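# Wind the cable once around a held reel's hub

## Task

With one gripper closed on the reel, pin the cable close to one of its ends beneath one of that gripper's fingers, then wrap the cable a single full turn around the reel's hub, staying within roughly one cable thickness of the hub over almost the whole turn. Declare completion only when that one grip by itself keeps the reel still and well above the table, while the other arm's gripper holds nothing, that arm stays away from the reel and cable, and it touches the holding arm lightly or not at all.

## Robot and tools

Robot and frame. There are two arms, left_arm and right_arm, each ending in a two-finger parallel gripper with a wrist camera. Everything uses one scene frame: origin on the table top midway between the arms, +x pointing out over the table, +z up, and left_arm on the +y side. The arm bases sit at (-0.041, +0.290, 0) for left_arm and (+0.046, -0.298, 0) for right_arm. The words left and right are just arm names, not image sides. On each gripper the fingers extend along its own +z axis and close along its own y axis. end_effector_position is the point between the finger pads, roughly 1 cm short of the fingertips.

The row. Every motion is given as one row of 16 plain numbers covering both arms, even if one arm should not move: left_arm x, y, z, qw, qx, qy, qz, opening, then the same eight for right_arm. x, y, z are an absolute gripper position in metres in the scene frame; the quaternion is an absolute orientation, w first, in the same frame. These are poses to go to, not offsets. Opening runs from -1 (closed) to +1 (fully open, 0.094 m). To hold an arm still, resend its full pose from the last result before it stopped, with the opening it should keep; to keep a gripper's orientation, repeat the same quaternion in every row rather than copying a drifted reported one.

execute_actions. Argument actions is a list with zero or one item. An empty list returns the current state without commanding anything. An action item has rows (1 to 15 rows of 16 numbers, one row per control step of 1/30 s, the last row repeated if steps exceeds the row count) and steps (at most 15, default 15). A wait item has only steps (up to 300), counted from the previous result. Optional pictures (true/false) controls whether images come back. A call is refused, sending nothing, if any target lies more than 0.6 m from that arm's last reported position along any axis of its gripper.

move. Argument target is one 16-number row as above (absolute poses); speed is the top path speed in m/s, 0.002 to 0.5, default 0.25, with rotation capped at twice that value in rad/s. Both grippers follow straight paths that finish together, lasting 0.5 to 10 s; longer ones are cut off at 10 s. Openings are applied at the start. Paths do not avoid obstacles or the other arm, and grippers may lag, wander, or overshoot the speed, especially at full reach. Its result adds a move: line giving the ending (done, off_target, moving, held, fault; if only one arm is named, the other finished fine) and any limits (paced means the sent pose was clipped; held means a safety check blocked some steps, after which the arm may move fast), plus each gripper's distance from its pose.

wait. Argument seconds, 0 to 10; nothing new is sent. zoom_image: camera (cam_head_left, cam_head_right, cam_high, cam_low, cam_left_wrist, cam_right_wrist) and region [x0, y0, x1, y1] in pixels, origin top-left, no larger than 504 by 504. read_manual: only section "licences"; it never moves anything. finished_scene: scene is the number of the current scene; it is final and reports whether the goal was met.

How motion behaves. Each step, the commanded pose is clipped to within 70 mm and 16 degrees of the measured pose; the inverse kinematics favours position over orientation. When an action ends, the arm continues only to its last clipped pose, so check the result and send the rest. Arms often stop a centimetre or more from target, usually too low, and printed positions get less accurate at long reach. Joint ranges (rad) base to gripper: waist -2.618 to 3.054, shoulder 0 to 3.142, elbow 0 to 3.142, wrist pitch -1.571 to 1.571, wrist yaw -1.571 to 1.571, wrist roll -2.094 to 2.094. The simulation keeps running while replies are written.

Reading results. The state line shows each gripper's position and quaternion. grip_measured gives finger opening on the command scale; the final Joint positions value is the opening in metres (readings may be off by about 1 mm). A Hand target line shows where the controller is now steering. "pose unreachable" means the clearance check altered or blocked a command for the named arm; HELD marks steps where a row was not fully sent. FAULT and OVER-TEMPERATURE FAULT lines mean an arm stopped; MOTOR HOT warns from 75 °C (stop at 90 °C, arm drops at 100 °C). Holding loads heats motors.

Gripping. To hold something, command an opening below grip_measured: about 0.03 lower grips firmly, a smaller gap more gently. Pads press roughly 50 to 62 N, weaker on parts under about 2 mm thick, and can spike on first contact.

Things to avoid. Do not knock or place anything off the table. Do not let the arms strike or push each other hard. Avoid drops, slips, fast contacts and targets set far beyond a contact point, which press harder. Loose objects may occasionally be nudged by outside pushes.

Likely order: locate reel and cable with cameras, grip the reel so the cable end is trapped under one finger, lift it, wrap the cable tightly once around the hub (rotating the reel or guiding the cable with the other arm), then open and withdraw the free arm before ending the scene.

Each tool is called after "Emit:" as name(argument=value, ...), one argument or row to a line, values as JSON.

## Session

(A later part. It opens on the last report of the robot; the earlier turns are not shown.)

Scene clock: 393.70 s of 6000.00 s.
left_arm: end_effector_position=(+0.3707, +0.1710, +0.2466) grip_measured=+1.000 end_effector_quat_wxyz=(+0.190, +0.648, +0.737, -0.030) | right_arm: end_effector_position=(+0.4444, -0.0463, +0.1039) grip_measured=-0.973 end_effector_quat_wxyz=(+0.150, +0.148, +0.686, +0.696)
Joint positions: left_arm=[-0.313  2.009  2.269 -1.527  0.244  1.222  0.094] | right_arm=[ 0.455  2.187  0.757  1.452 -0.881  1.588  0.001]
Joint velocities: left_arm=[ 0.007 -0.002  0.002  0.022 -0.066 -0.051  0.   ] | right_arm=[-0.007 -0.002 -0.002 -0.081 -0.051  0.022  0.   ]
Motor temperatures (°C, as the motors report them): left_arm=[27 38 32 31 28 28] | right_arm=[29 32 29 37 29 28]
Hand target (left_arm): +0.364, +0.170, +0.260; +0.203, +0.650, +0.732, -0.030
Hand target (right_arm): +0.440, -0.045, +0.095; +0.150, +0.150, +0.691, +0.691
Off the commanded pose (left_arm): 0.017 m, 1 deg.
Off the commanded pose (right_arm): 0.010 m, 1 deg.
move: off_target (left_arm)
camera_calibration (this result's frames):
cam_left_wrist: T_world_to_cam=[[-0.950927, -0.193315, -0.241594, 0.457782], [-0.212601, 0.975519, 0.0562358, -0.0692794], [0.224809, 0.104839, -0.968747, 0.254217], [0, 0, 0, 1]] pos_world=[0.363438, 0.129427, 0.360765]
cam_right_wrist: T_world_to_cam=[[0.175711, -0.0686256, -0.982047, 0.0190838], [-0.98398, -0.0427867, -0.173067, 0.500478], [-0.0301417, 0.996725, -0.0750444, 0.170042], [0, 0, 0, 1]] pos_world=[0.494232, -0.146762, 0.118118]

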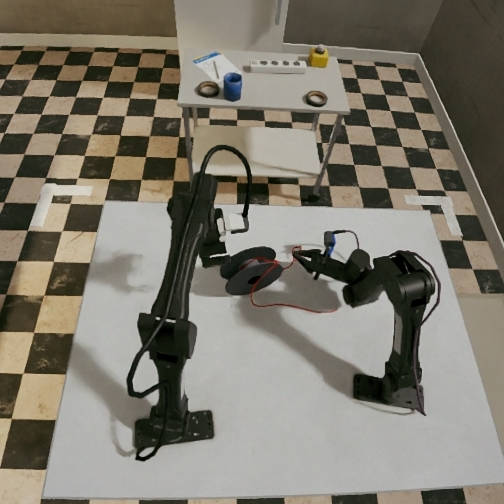

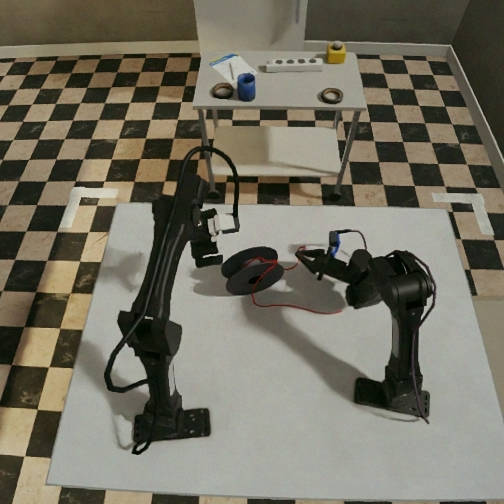

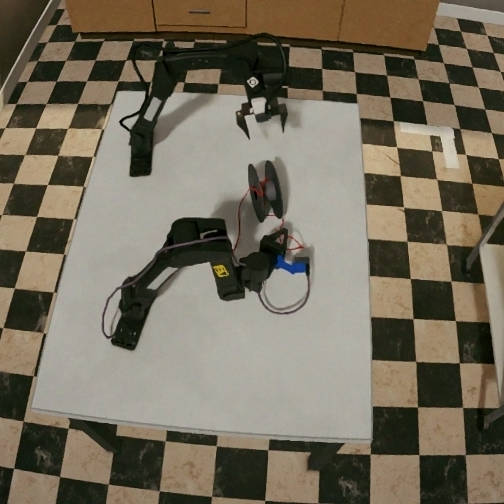

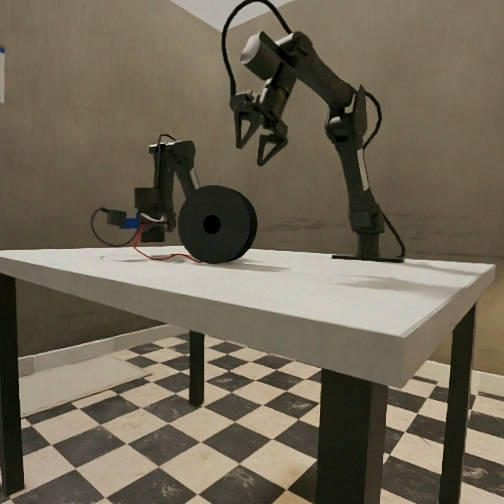

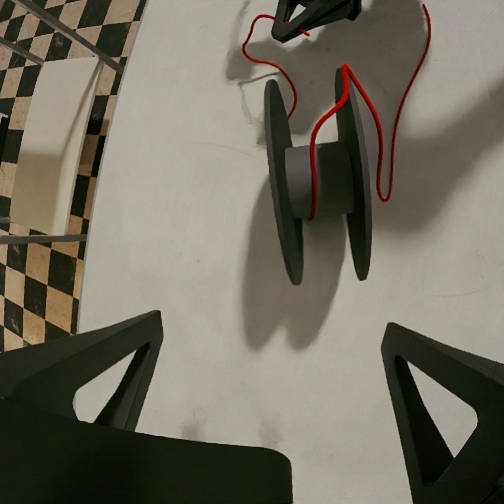

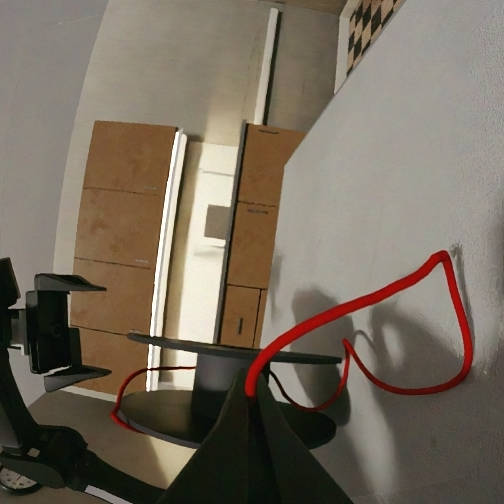

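Emit:
move(
  target=[0.33,0.22,0.26,0.2,0.65,0.73,-0.03,1,0.41,-0.03,0.20,0.478,-0.521,0.478,0.521,-1],
  speed=0.15,
)

Emit:
move(
  target=[0.33,0.22,0.26,0.2,0.65,0.73,-0.03,1,0.41,0.08,0.225,0.478,-0.521,0.478,0.521,-1],
  speed=0.06,
)

Scene clock: 411.43 s of 6000.00 s.
left_arm: end_effector_position=(+0.3367, +0.2192, +0.2546) grip_measured=+1.000 end_effector_quat_wxyz=(+0.192, +0.653, +0.732, -0.029) | right_arm: end_effector_position=(+0.4049, -0.0285, +0.1898) grip_measured=-0.973 end_effector_quat_wxyz=(-0.477, +0.510, -0.479, -0.532)
Joint positions: left_arm=[-0.188  1.842  2.071 -1.526  0.282  1.359  0.094] | right_arm=[ 0.428  2.03   1.003  1.162 -1.416  0.157  0.001]
Joint velocities: left_arm=[ 0.007  0.002  0.007 -0.007  0.007 -0.022  0.   ] | right_arm=[ 0.007 -0.071 -0.002 -0.374  0.066 -0.198 -0.001]
Motor temperatures (°C, as the motors report them): left_arm=[27 38 32 30 28 28] | right_arm=[29 32 29 37 29 28]
Hand target (left_arm): +0.331, +0.221, +0.261; +0.201, +0.651, +0.731, -0.030
Hand target (right_arm): +0.408, -0.030, +0.199; +0.482, -0.517, +0.473, +0.526
Off the commanded pose (left_arm): 0.009 m, 1 deg.
Off the commanded pose (right_arm): 0.011 m, 2 deg.
After step 180, 5.83 s passed at rest.
move: off_target (right_arm)
camera_calibration (this result's frames):
cam_left_wrist: T_world_to_cam=[[-0.951961, -0.180928, -0.247052, 0.435783], [-0.200268, 0.978178, 0.0553211, -0.128554], [0.231651, 0.10214, -0.967422, 0.262566], [0, 0, 0, 1]] pos_world=[0.32828, 0.177776, 0.368785]
cam_right_wrist: T_world_to_cam=[[0.983194, 0.0772282, 0.165427, -0.428976], [0.182565, -0.414104, -0.891733, 0.13079], [-0.000363044, 0.906948, -0.421243, 0.208601], [0, 0, 0, 1]] pos_world=[0.397965, -0.101901, 0.275466]

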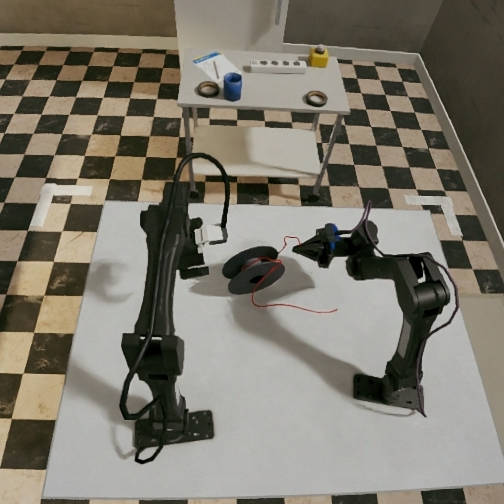

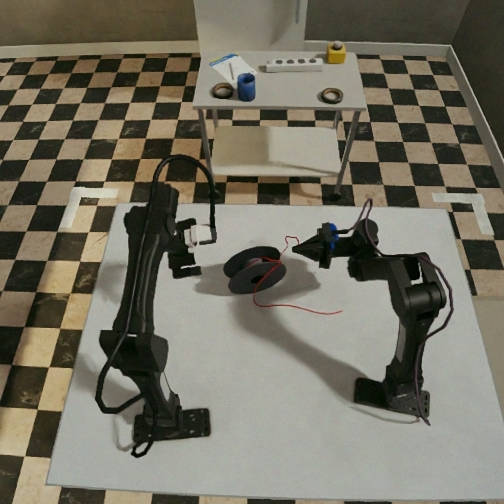

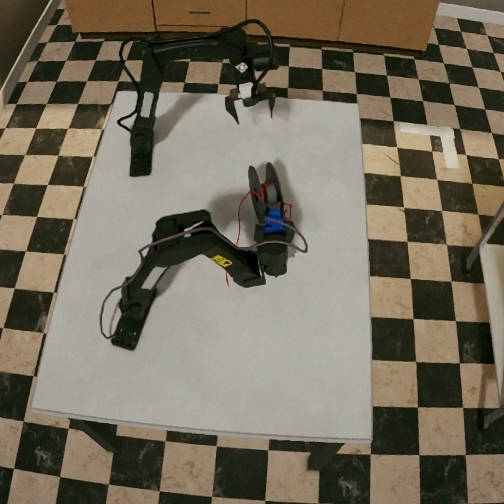

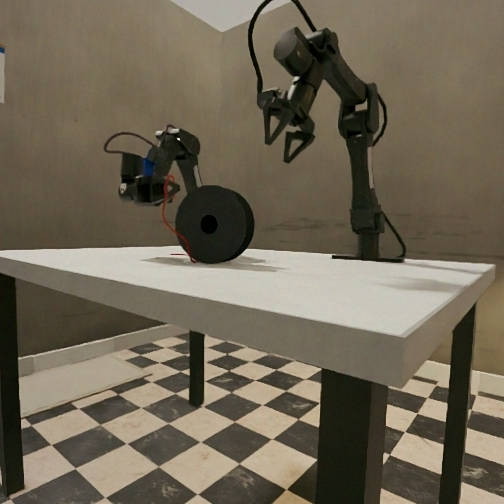

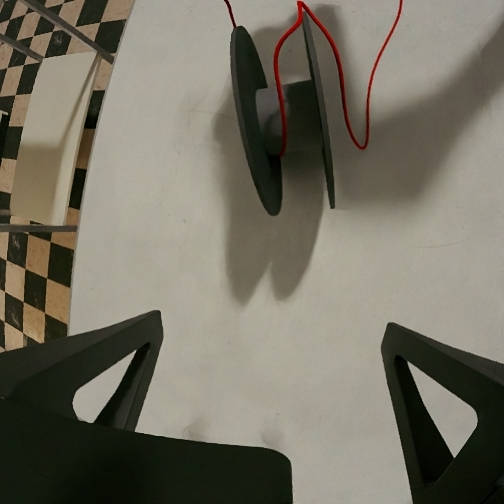

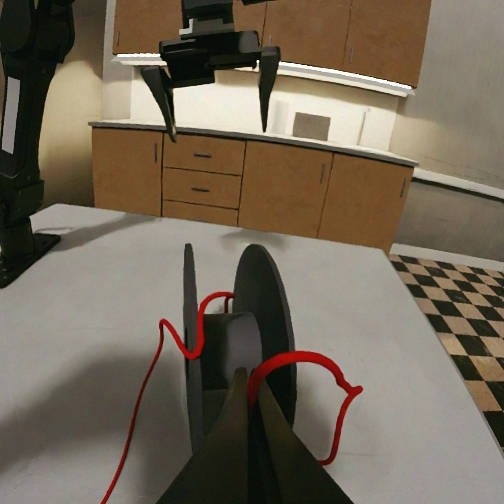

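Scene clock: 413.77 s of 6000.00 s.
left_arm: end_effector_position=(+0.3368, +0.2194, +0.2546) grip_measured=+1.000 end_effector_quat_wxyz=(+0.192, +0.653, +0.732, -0.029) | right_arm: end_effector_position=(+0.4051, +0.0749, +0.2288) grip_measured=-0.973 end_effector_quat_wxyz=(-0.480, +0.520, -0.473, -0.525)
Joint positions: left_arm=[-0.188  1.842  2.071 -1.526  0.281  1.359  0.094] | right_arm=[ 0.667  2.03   1.245  0.815 -1.185  0.024  0.001]
Joint velocities: left_arm=[ 0.012 -0.027 -0.002  0.007 -0.037 -0.066  0.   ] | right_arm=[-0.007 -0.007 -0.012  0.022 -0.066  0.051 -0.002]
Motor temperatures (°C, as the motors report them): left_arm=[27 38 32 30 28 28] | right_arm=[29 32 29 36 29 28]
Hand target (left_arm): +0.330, +0.220, +0.260; +0.200, +0.651, +0.731, -0.030
Hand target (right_arm): +0.409, +0.079, +0.227; -0.479, +0.519, -0.477, -0.523
Off the commanded pose (left_arm): 0.009 m, 1 deg.
Off the commanded pose (right_arm): 0.008 m, 1 deg.
move: done
camera_calibration (this result's frames):
cam_left_wrist: T_world_to_cam=[[-0.951913, -0.180944, -0.247225, 0.435846], [-0.200472, 0.978096, 0.0560297, -0.128769], [0.231671, 0.102897, -0.967337, 0.262319], [0, 0, 0, 1]] pos_world=[0.328302, 0.177821, 0.368717]
cam_right_wrist: T_world_to_cam=[[0.977687, 0.0846717, 0.192245, -0.448074], [0.209987, -0.418903, -0.883417, 0.195696], [0.00573174, 0.904074, -0.427337, 0.130408], [0, 0, 0, 1]] pos_world=[0.396236, 0.00201853, 0.314749]

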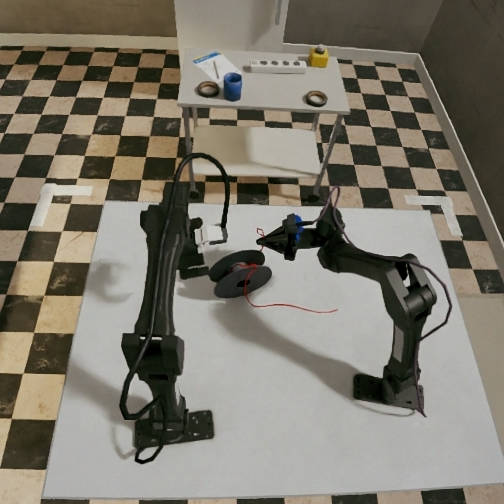

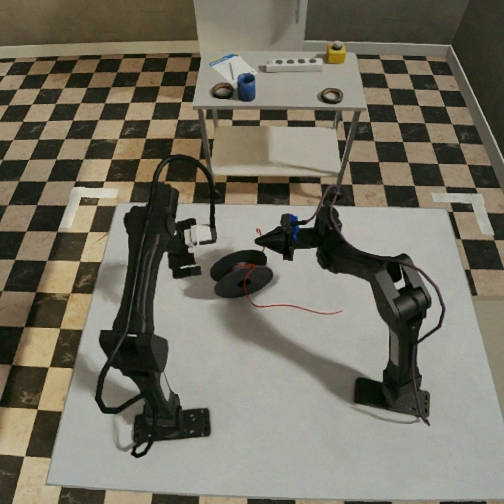

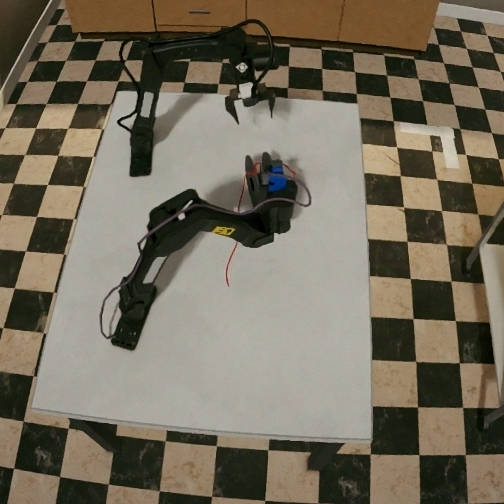

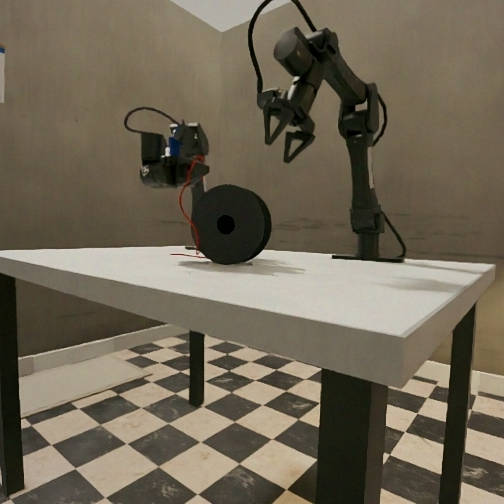

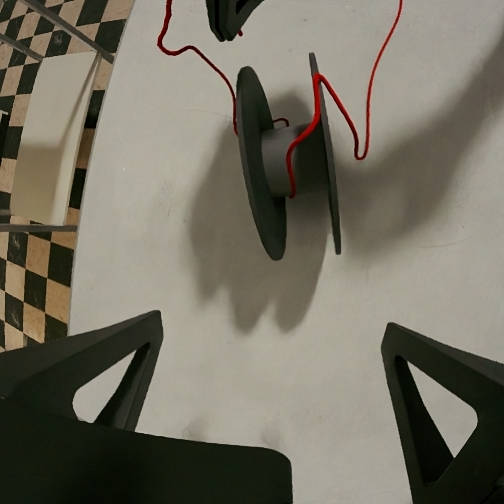

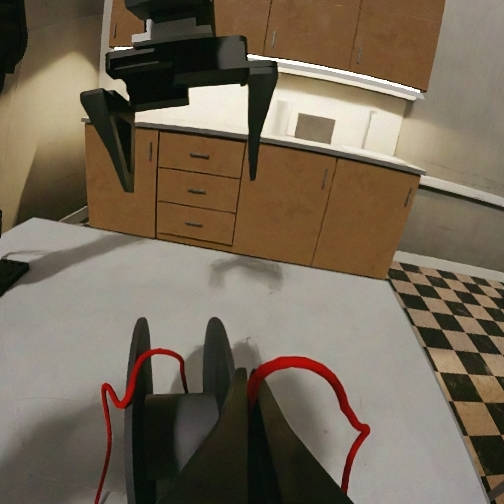

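Emit:
move(
  target=[0.335,0.24,0.12,0.0,0.63,0.775,0,0.2,0.33,-0.01,0.24,0.478,-0.521,0.478,0.521,-1],
  speed=0.08,
)

Scene clock: 423.43 s of 6000.00 s.
left_arm: end_effector_position=(+0.3361, +0.2429, +0.1245) grip_measured=+0.203 end_effector_quat_wxyz=(+0.004, +0.628, +0.778, +0.001) | right_arm: end_effector_position=(+0.3340, -0.0054, +0.2393) grip_measured=-0.973 end_effector_quat_wxyz=(-0.481, +0.522, -0.476, -0.519)
Joint positions: left_arm=[-0.256  1.984  1.794 -1.374  0.003  1.233  0.057] | right_arm=[ 0.55   1.666  0.825  0.846 -1.293 -0.004  0.001]
Joint velocities: left_arm=[-0.002  0.002 -0.007  0.007 -0.095 -0.007  0.   ] | right_arm=[ 0.007  0.012  0.002  0.022  0.066 -0.037 -0.   ]
Motor temperatures (°C, as the motors report them): left_arm=[27 37 32 30 28 28] | right_arm=[29 33 30 36 29 28]
Hand target (left_arm): +0.335, +0.240, +0.119; -0.000, +0.629, +0.777, +0.000
Hand target (right_arm): +0.330, -0.010, +0.238; -0.477, +0.522, -0.478, -0.520
Off the commanded pose (left_arm): 0.005 m, 1 deg.
Off the commanded pose (right_arm): 0.006 m, 1 deg.
move: done
camera_calibration (this result's frames):
cam_left_wrist: T_world_to_cam=[[-0.971224, -0.231618, -0.0554783, 0.402185], [-0.234974, 0.893812, 0.381953, -0.15314], [-0.0388798, 0.383997, -0.922515, 0.15131], [0, 0, 0, 1]] pos_world=[0.360511, 0.171929, 0.220391]
cam_right_wrist: T_world_to_cam=[[0.977386, 0.0770454, 0.196926, -0.374839], [0.210784, -0.429465, -0.87814, 0.18464], [0.0169164, 0.899791, -0.435993, 0.206184], [0, 0, 0, 1]] pos_world=[0.323955, -0.0773465, 0.325851]

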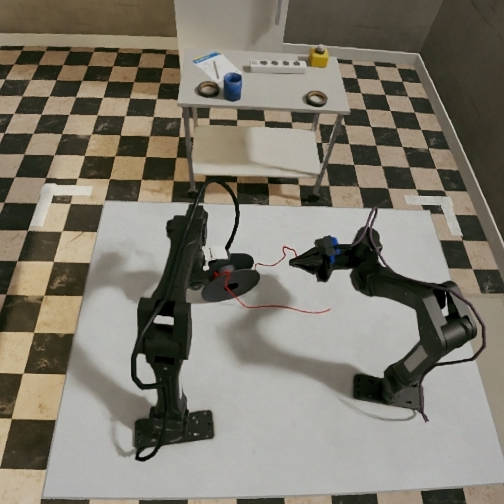

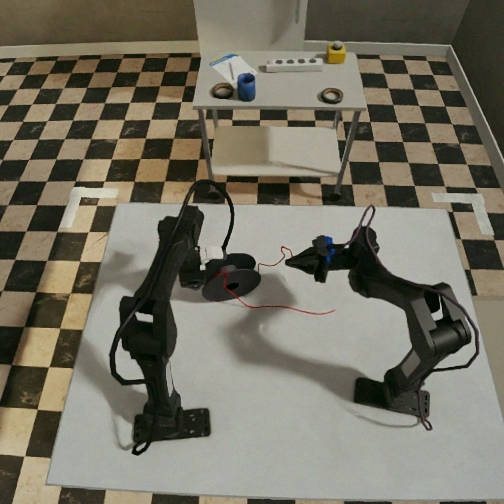

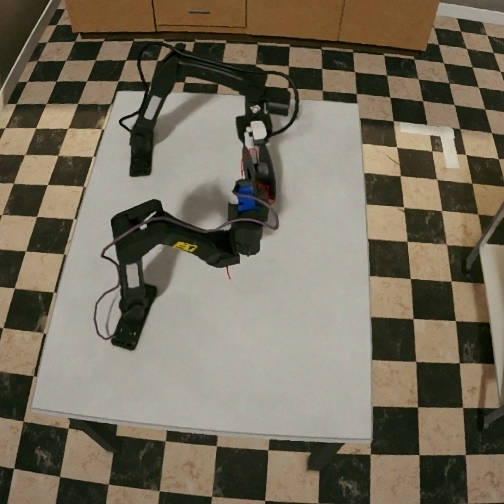

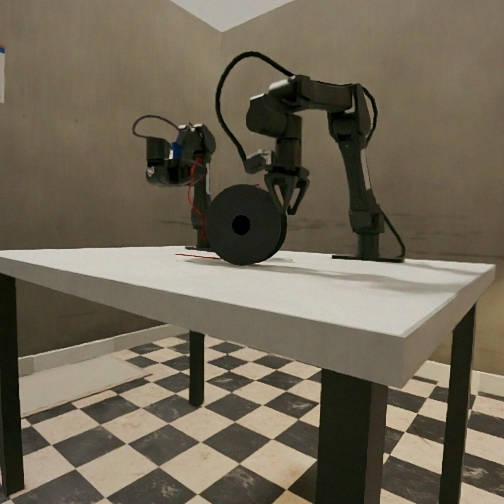

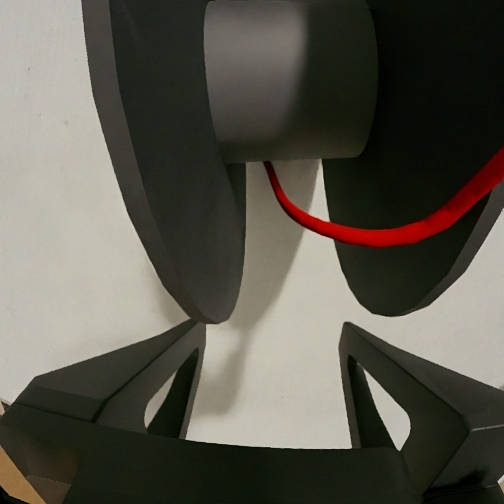

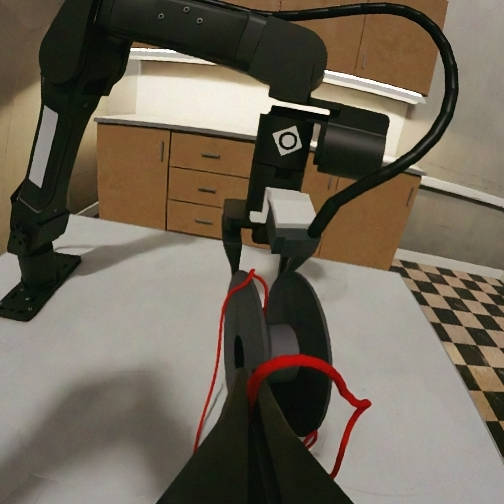

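Emit:
move(
  target=[0.33,0.245,0.15,0.233,0.601,0.739,-0.189,1,0.33,-0.01,0.24,0.478,-0.521,0.478,0.521,-1],
  speed=0.15,
)

Emit:
move(
  target=[0.338,0.21,0.115,0.233,0.601,0.739,-0.189,1,0.33,-0.01,0.24,0.478,-0.521,0.478,0.521,-1],
  speed=0.05,
)

Scene clock: 435.00 s of 6000.00 s.
left_arm: end_effector_position=(+0.3322, +0.2464, +0.1435) grip_measured=+1.000 end_effector_quat_wxyz=(+0.218, +0.602, +0.744, -0.192) | right_arm: end_effector_position=(+0.3338, -0.0054, +0.2393) grip_measured=-0.973 end_effector_quat_wxyz=(-0.481, +0.522, -0.476, -0.519)
Joint positions: left_arm=[ 0.018  1.909  1.646 -1.295  0.589  1.505  0.094] | right_arm=[ 0.55   1.666  0.825  0.846 -1.294 -0.004  0.001]
Joint velocities: left_arm=[-0.017 -0.002  0.002  0.022  0.007 -0.095  0.   ] | right_arm=[-0.002 -0.022 -0.002 -0.022  0.007 -0.022 -0.001]
Motor temperatures (°C, as the motors report them): left_arm=[27 37 32 30 28 28] | right_arm=[29 33 30 36 29 28]
Hand target (left_arm): +0.331, +0.246, +0.151; +0.233, +0.602, +0.739, -0.190
Hand target (right_arm): +0.330, -0.010, +0.240; -0.478, +0.521, -0.478, -0.521
Off the commanded pose (left_arm): 0.007 m, 2 deg.
Off the commanded pose (right_arm): 0.006 m, 1 deg.
After step 180, 3.07 s passed at rest.
move: done
camera_calibration (this result's frames):
cam_left_wrist: T_world_to_cam=[[-0.969231, -0.246098, -0.00522878, 0.395969], [-0.240688, 0.951947, -0.189384, -0.0949251], [0.0515845, -0.182298, -0.981889, 0.285374], [0, 0, 0, 1]] pos_world=[0.346217, 0.239834, 0.264298]
cam_right_wrist: T_world_to_cam=[[0.977252, 0.077785, 0.197301, -0.374746], [0.211446, -0.42928, -0.878071, 0.184427], [0.0163967, 0.899816, -0.435962, 0.206362], [0, 0, 0, 1]] pos_world=[0.323842, -0.0773678, 0.325844]

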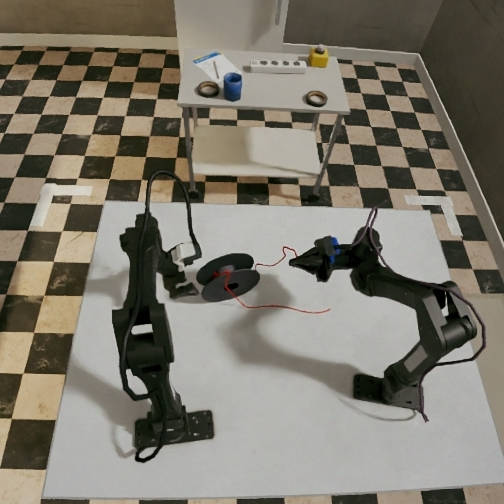

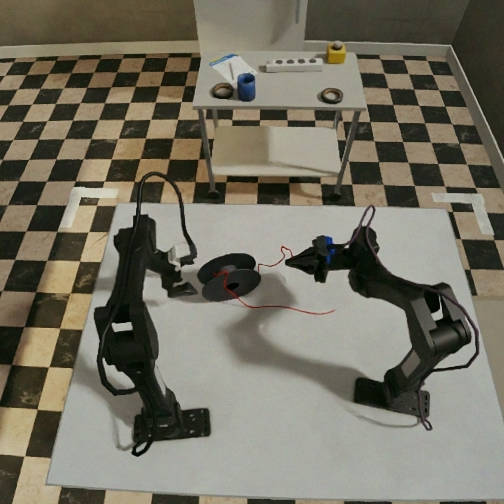

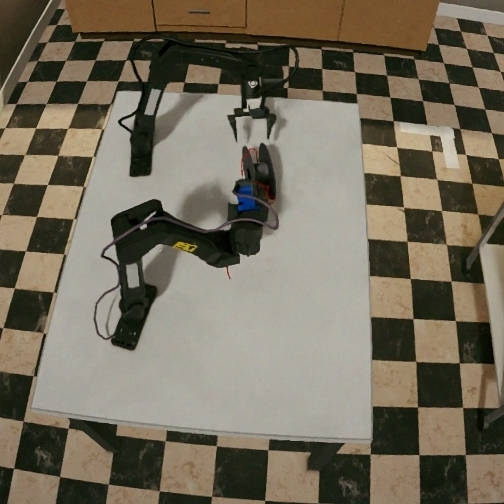

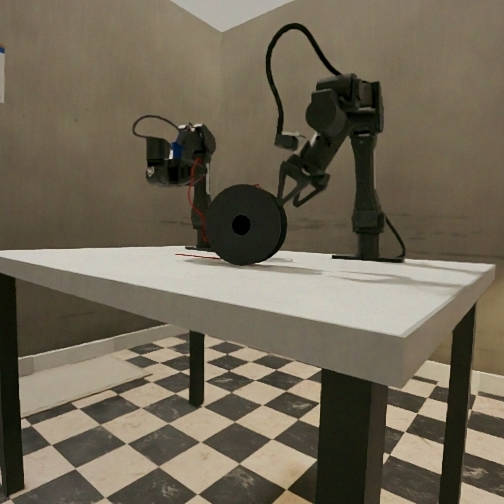

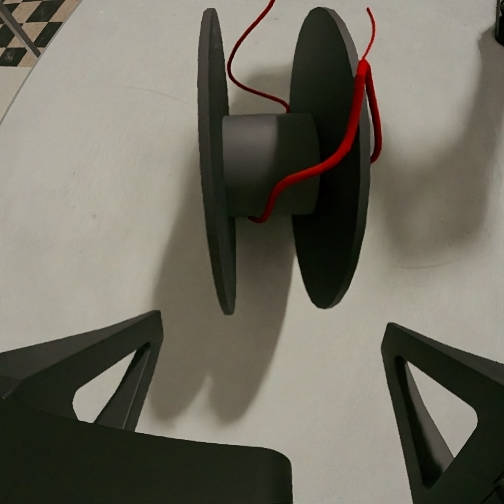

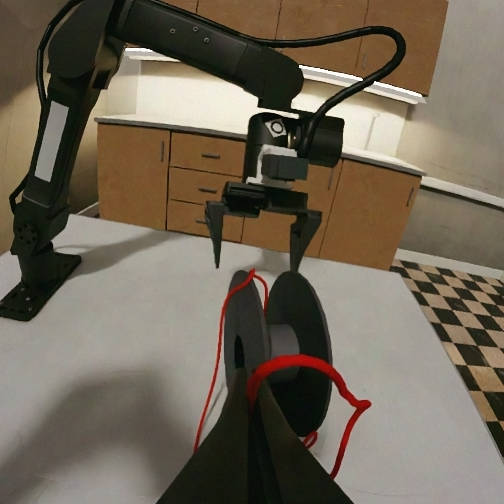

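Scene clock: 436.40 s of 6000.00 s.
left_arm: end_effector_position=(+0.3391, +0.2152, +0.1087) grip_measured=+1.000 end_effector_quat_wxyz=(+0.222, +0.601, +0.744, -0.189) | right_arm: end_effector_position=(+0.3338, -0.0054, +0.2393) grip_measured=-0.973 end_effector_quat_wxyz=(-0.481, +0.522, -0.476, -0.519)
Joint positions: left_arm=[-0.069  1.909  1.505 -1.084  0.587  1.394  0.094] | right_arm=[ 0.55   1.666  0.825  0.846 -1.294 -0.004  0.001]
Joint velocities: left_arm=[ 0.007 -0.007  0.012  0.095 -0.051 -0.007  0.   ] | right_arm=[-0.012  0.012 -0.017 -0.051 -0.007  0.007  0.001]
Motor temperatures (°C, as the motors report them): left_arm=[27 37 32 30 28 28] | right_arm=[29 33 30 36 29 28]
Hand target (left_arm): +0.337, +0.210, +0.115; +0.233, +0.602, +0.740, -0.190
Hand target (right_arm): +0.330, -0.010, +0.240; -0.478, +0.521, -0.478, -0.521
Off the commanded pose (left_arm): 0.008 m, 1 deg.
Off the commanded pose (right_arm): 0.006 m, 1 deg.
move: done
camera_calibration (this result's frames):
cam_left_wrist: T_world_to_cam=[[-0.967893, -0.250963, -0.0141951, 0.396402], [-0.243654, 0.950584, -0.192411, -0.0685074], [0.0617818, -0.182775, -0.981212, 0.241669], [0, 0, 0, 1]] pos_world=[0.352052, 0.208775, 0.229574]
cam_right_wrist: T_world_to_cam=[[0.977222, 0.0781582, 0.197302, -0.374668], [0.211611, -0.4292, -0.878071, 0.184384], [0.0160537, 0.899821, -0.435963, 0.206483], [0, 0, 0, 1]] pos_world=[0.323801, -0.0773772, 0.325844]

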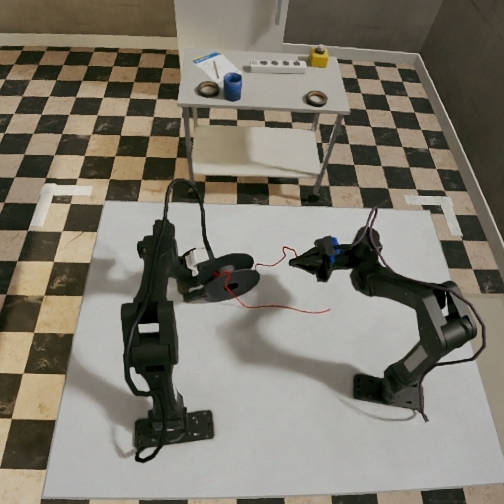

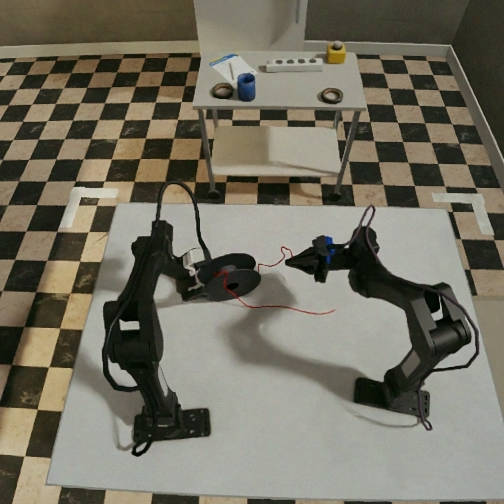

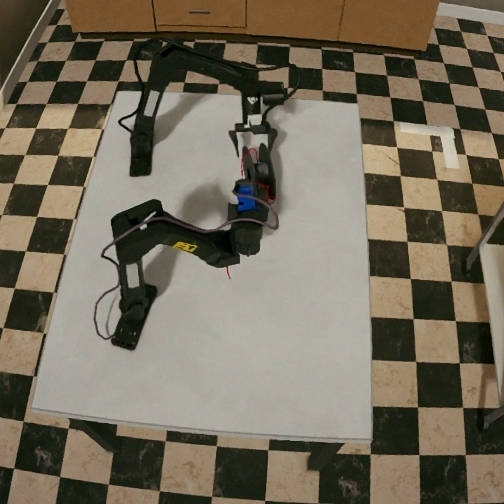

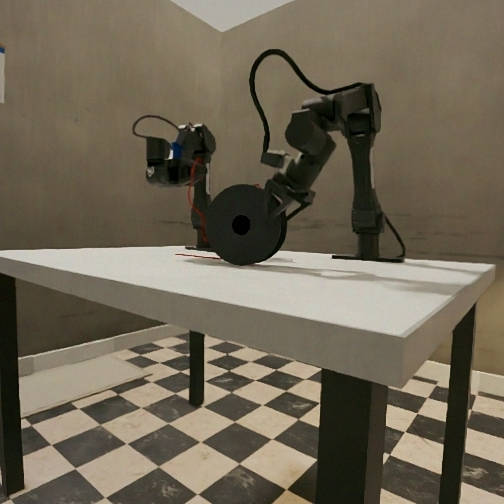

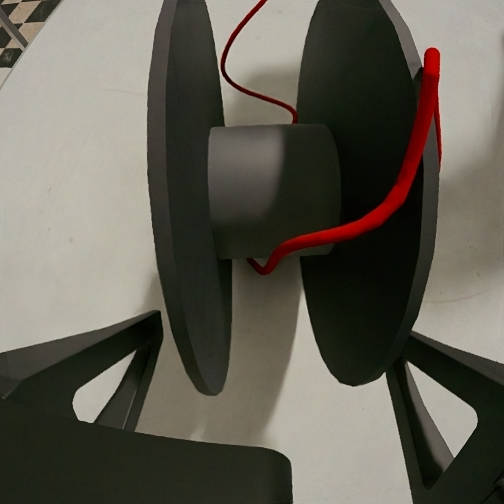

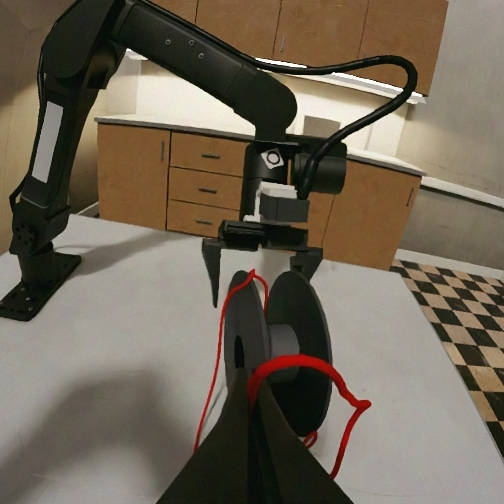

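Emit:
move(
  target=[0.338,0.21,0.115,0.233,0.601,0.739,-0.189,0.4,0.33,0.02,0.24,0.478,-0.521,0.478,0.521,-1],
  speed=0.05,
)

Emit:
move(
  target=[0.338,0.21,0.115,0.233,0.601,0.739,-0.189,0.4,0.335,0.14,0.23,0.478,-0.521,0.478,0.521,-1],
  speed=0.07,
)

Scene clock: 443.27 s of 6000.00 s.
left_arm: end_effector_position=(+0.3397, +0.2155, +0.1085) grip_measured=+0.403 end_effector_quat_wxyz=(+0.222, +0.601, +0.745, -0.188) | right_arm: end_effector_position=(+0.3255, +0.0151, +0.2359) grip_measured=-0.973 end_effector_quat_wxyz=(-0.476, +0.522, -0.478, -0.522)
Joint positions: left_arm=[-0.069  1.909  1.505 -1.081  0.585  1.393  0.066] | right_arm=[ 0.617  1.676  0.825  0.847 -1.231 -0.002  0.001]
Joint velocities: left_arm=[-0.002 -0.022 -0.012  0.051  0.11   0.022 -0.   ] | right_arm=[ 0.012 -0.007 -0.002  0.037  0.007  0.11   0.001]
Motor temperatures (°C, as the motors report them): left_arm=[27 37 32 30 28 28] | right_arm=[29 32 30 36 29 28]
Hand target (left_arm): +0.338, +0.210, +0.115; +0.233, +0.602, +0.740, -0.189
Hand target (right_arm): +0.330, +0.020, +0.240; -0.479, +0.520, -0.478, -0.522
Off the commanded pose (left_arm): 0.009 m, 1 deg.
Off the commanded pose (right_arm): 0.008 m, 0 deg.
move: done
camera_calibration (this result's frames):
cam_left_wrist: T_world_to_cam=[[-0.967507, -0.252317, -0.0163324, 0.397435], [-0.244683, 0.9506, -0.191023, -0.0685006], [0.0637238, -0.18082, -0.98145, 0.2405], [0, 0, 0, 1]] pos_world=[0.352434, 0.208883, 0.229445]
cam_right_wrist: T_world_to_cam=[[0.978952, 0.0837224, 0.186127, -0.365505], [0.203979, -0.431444, -0.878777, 0.194683], [0.00672987, 0.898247, -0.43944, 0.190557], [0, 0, 0, 1]] pos_world=[0.316819, -0.0565709, 0.322852]

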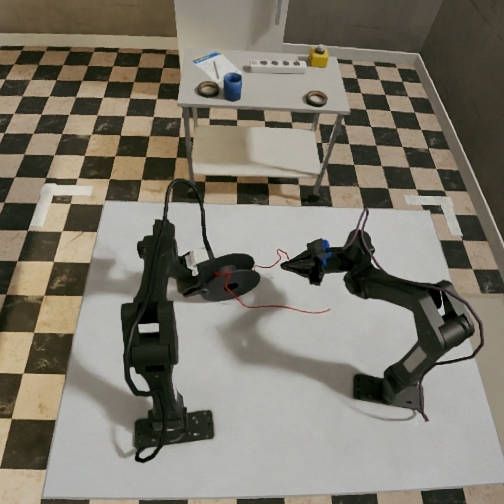

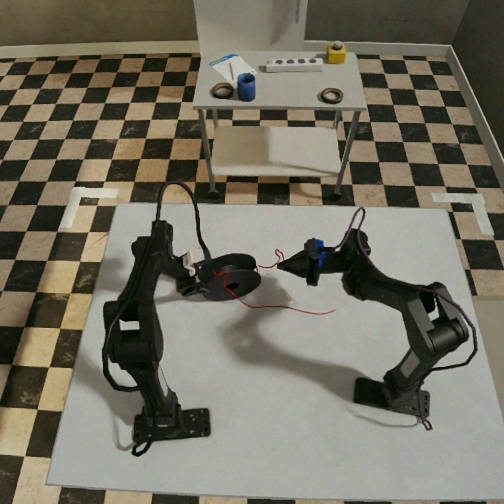

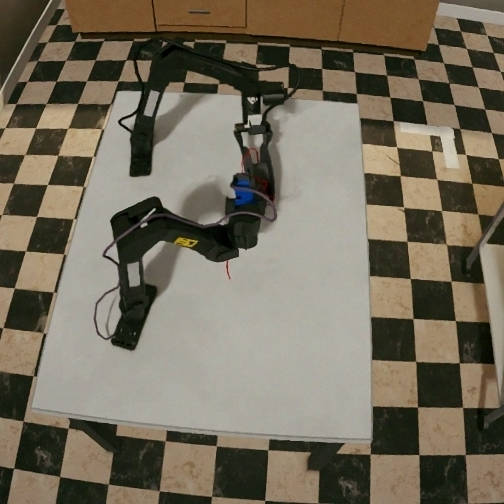

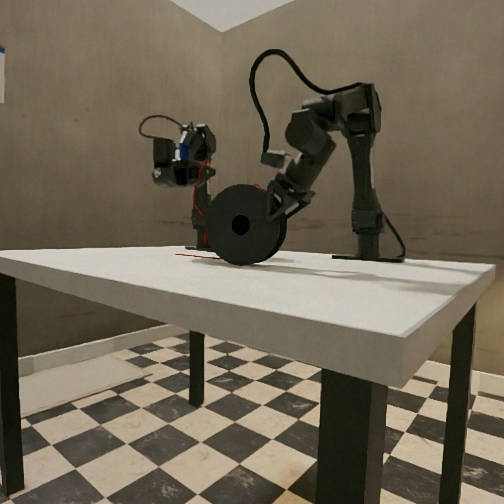

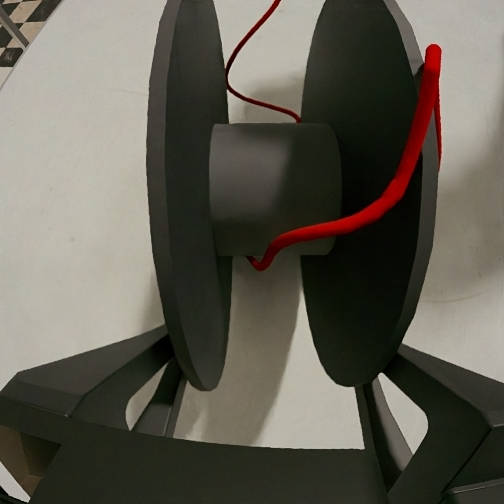

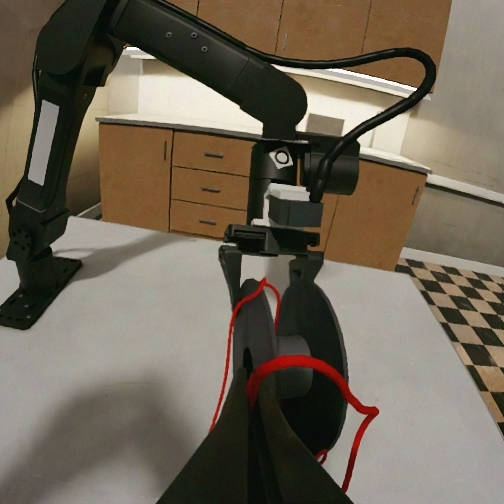

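Scene clock: 445.40 s of 6000.00 s.
left_arm: end_effector_position=(+0.3397, +0.2157, +0.1085) grip_measured=+0.403 end_effector_quat_wxyz=(+0.222, +0.601, +0.745, -0.188) | right_arm: end_effector_position=(+0.3317, +0.1344, +0.2317) grip_measured=-0.973 end_effector_quat_wxyz=(-0.481, +0.522, -0.471, -0.523)
Joint positions: left_arm=[-0.069  1.909  1.505 -1.081  0.584  1.393  0.066] | right_arm=[ 0.888  1.931  1.116  0.834 -0.964  0.006  0.001]
Joint velocities: left_arm=[ 0.002  0.012 -0.017 -0.051 -0.022 -0.051 -0.001] | right_arm=[ 0.002  0.002  0.017 -0.022  0.007 -0.022  0.   ]
Motor temperatures (°C, as the motors report them): left_arm=[27 37 32 30 28 28] | right_arm=[29 32 30 36 29 28]
Hand target (left_arm): +0.338, +0.210, +0.115; +0.233, +0.602, +0.740, -0.190
Hand target (right_arm): +0.335, +0.140, +0.232; -0.479, +0.518, -0.477, -0.524
Off the commanded pose (left_arm): 0.009 m, 1 deg.
Off the commanded pose (right_arm): 0.007 m, 1 deg.
move: done
camera_calibration (this result's frames):
cam_left_wrist: T_world_to_cam=[[-0.967491, -0.252367, -0.0164791, 0.397483], [-0.244754, 0.950729, -0.19029, -0.068706], [0.0636902, -0.180071, -0.98159, 0.240313], [0, 0, 0, 1]] pos_world=[0.35244, 0.208906, 0.229364]
cam_right_wrist: T_world_to_cam=[[0.976529, 0.0849621, 0.19792, -0.382905], [0.215236, -0.419119, -0.88205, 0.236496], [0.00801102, 0.903947, -0.427569, 0.0775793], [0, 0, 0, 1]] pos_world=[0.322394, 0.0615246, 0.317556]

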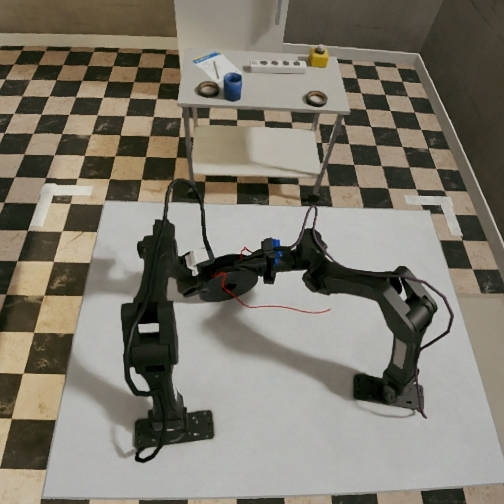

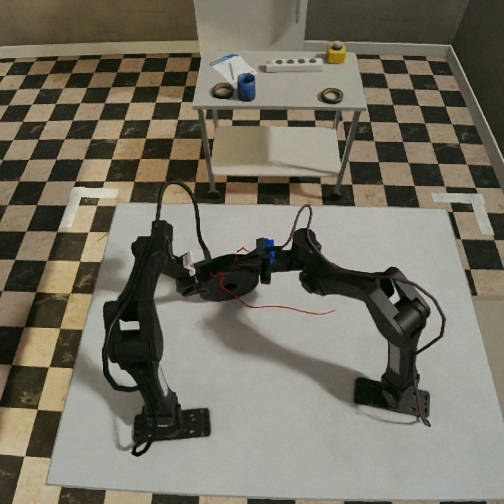

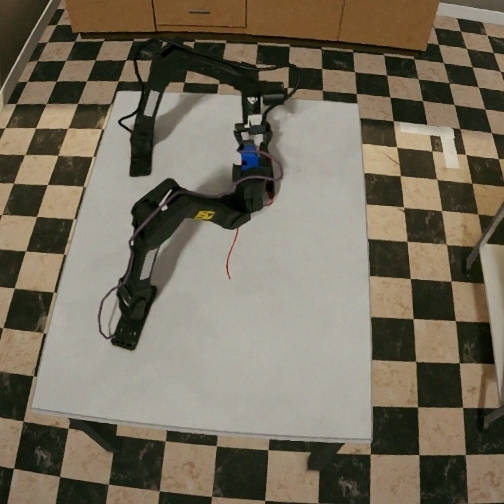

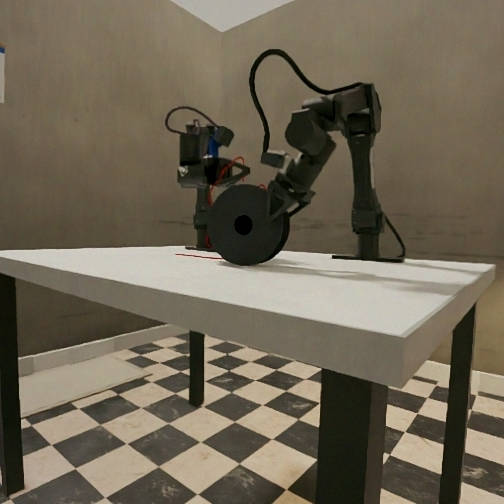

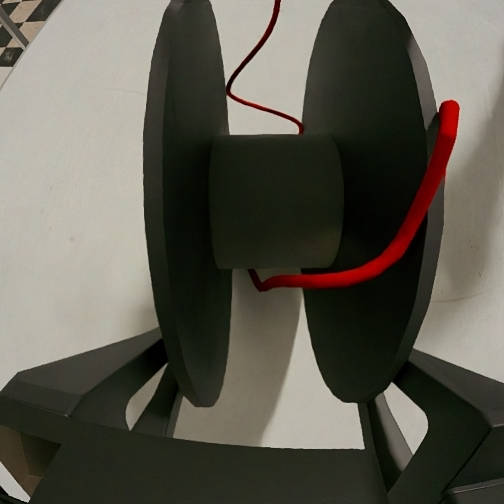

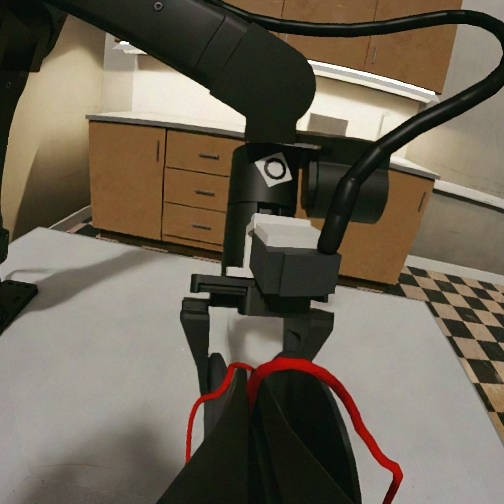

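Emit:
move(
  target=[0.338,0.21,0.115,0.233,0.601,0.739,-0.189,0.26,0.325,0.10,0.33,0.478,-0.521,0.478,0.521,-1],
  speed=0.07,
)

Scene clock: 450.67 s of 6000.00 s.
left_arm: end_effector_position=(+0.3398, +0.2160, +0.1083) grip_measured=+0.264 end_effector_quat_wxyz=(+0.221, +0.601, +0.745, -0.187) | right_arm: end_effector_position=(+0.3237, +0.1029, +0.3163) grip_measured=-0.973 end_effector_quat_wxyz=(-0.471, +0.518, -0.487, -0.523)
Joint positions: left_arm=[-0.069  1.909  1.505 -1.081  0.582  1.392  0.059] | right_arm=[ 0.839  1.694  1.209  0.466 -1.003  0.005  0.001]
Joint velocities: left_arm=[-0.007  0.007  0.002 -0.037  0.022  0.022 -0.001] | right_arm=[ 0.007  0.022 -0.012 -0.051 -0.051  0.022 -0.   ]
Motor temperatures (°C, as the motors report them): left_arm=[27 37 32 30 28 28] | right_arm=[29 33 30 36 29 28]
Hand target (left_arm): +0.338, +0.210, +0.115; +0.233, +0.602, +0.740, -0.189
Hand target (right_arm): +0.324, +0.099, +0.329; -0.478, +0.522, -0.478, -0.521
Off the commanded pose (left_arm): 0.009 m, 2 deg.
Off the commanded pose (right_arm): 0.014 m, 1 deg.
move: off_target (right_arm)
camera_calibration (this result's frames):
cam_left_wrist: T_world_to_cam=[[-0.967284, -0.253135, -0.0168718, 0.397784], [-0.245578, 0.950945, -0.188138, -0.0690562], [0.0636684, -0.177839, -0.981998, 0.239727], [0, 0, 0, 1]] pos_world=[0.352548, 0.208995, 0.22913]
cam_right_wrist: T_world_to_cam=[[0.9826, 0.079553, 0.167836, -0.380992], [0.185685, -0.441794, -0.87769, 0.310188], [0.00432595, 0.893582, -0.448878, 0.151352], [0, 0, 0, 1]] pos_world=[0.31611, 0.0321029, 0.404132]

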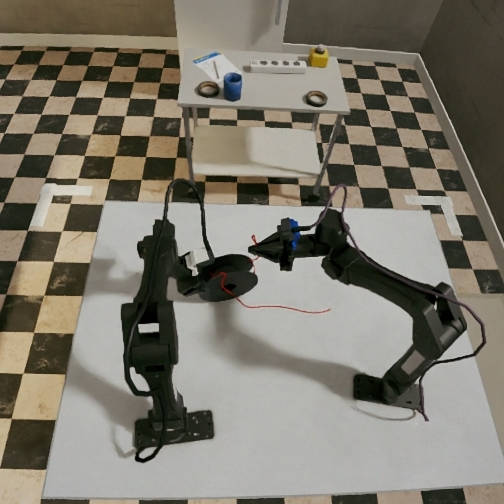

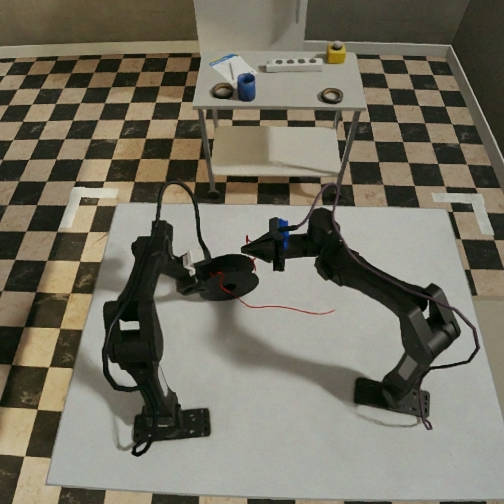

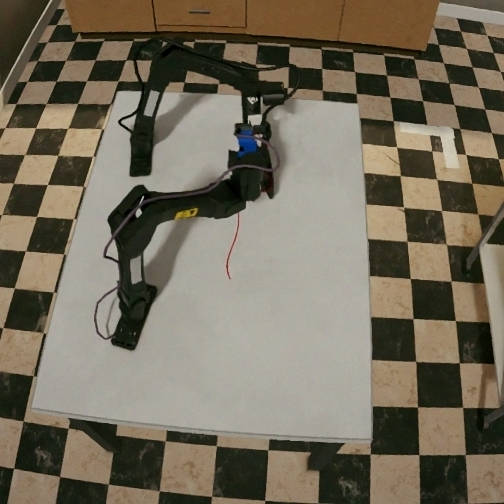

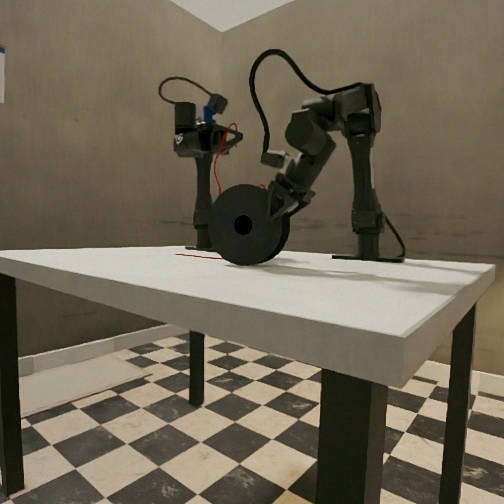

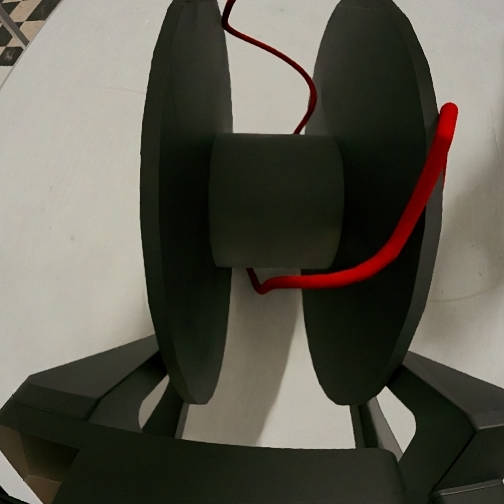

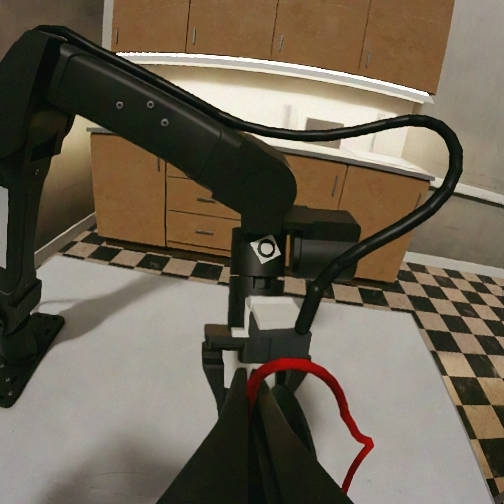

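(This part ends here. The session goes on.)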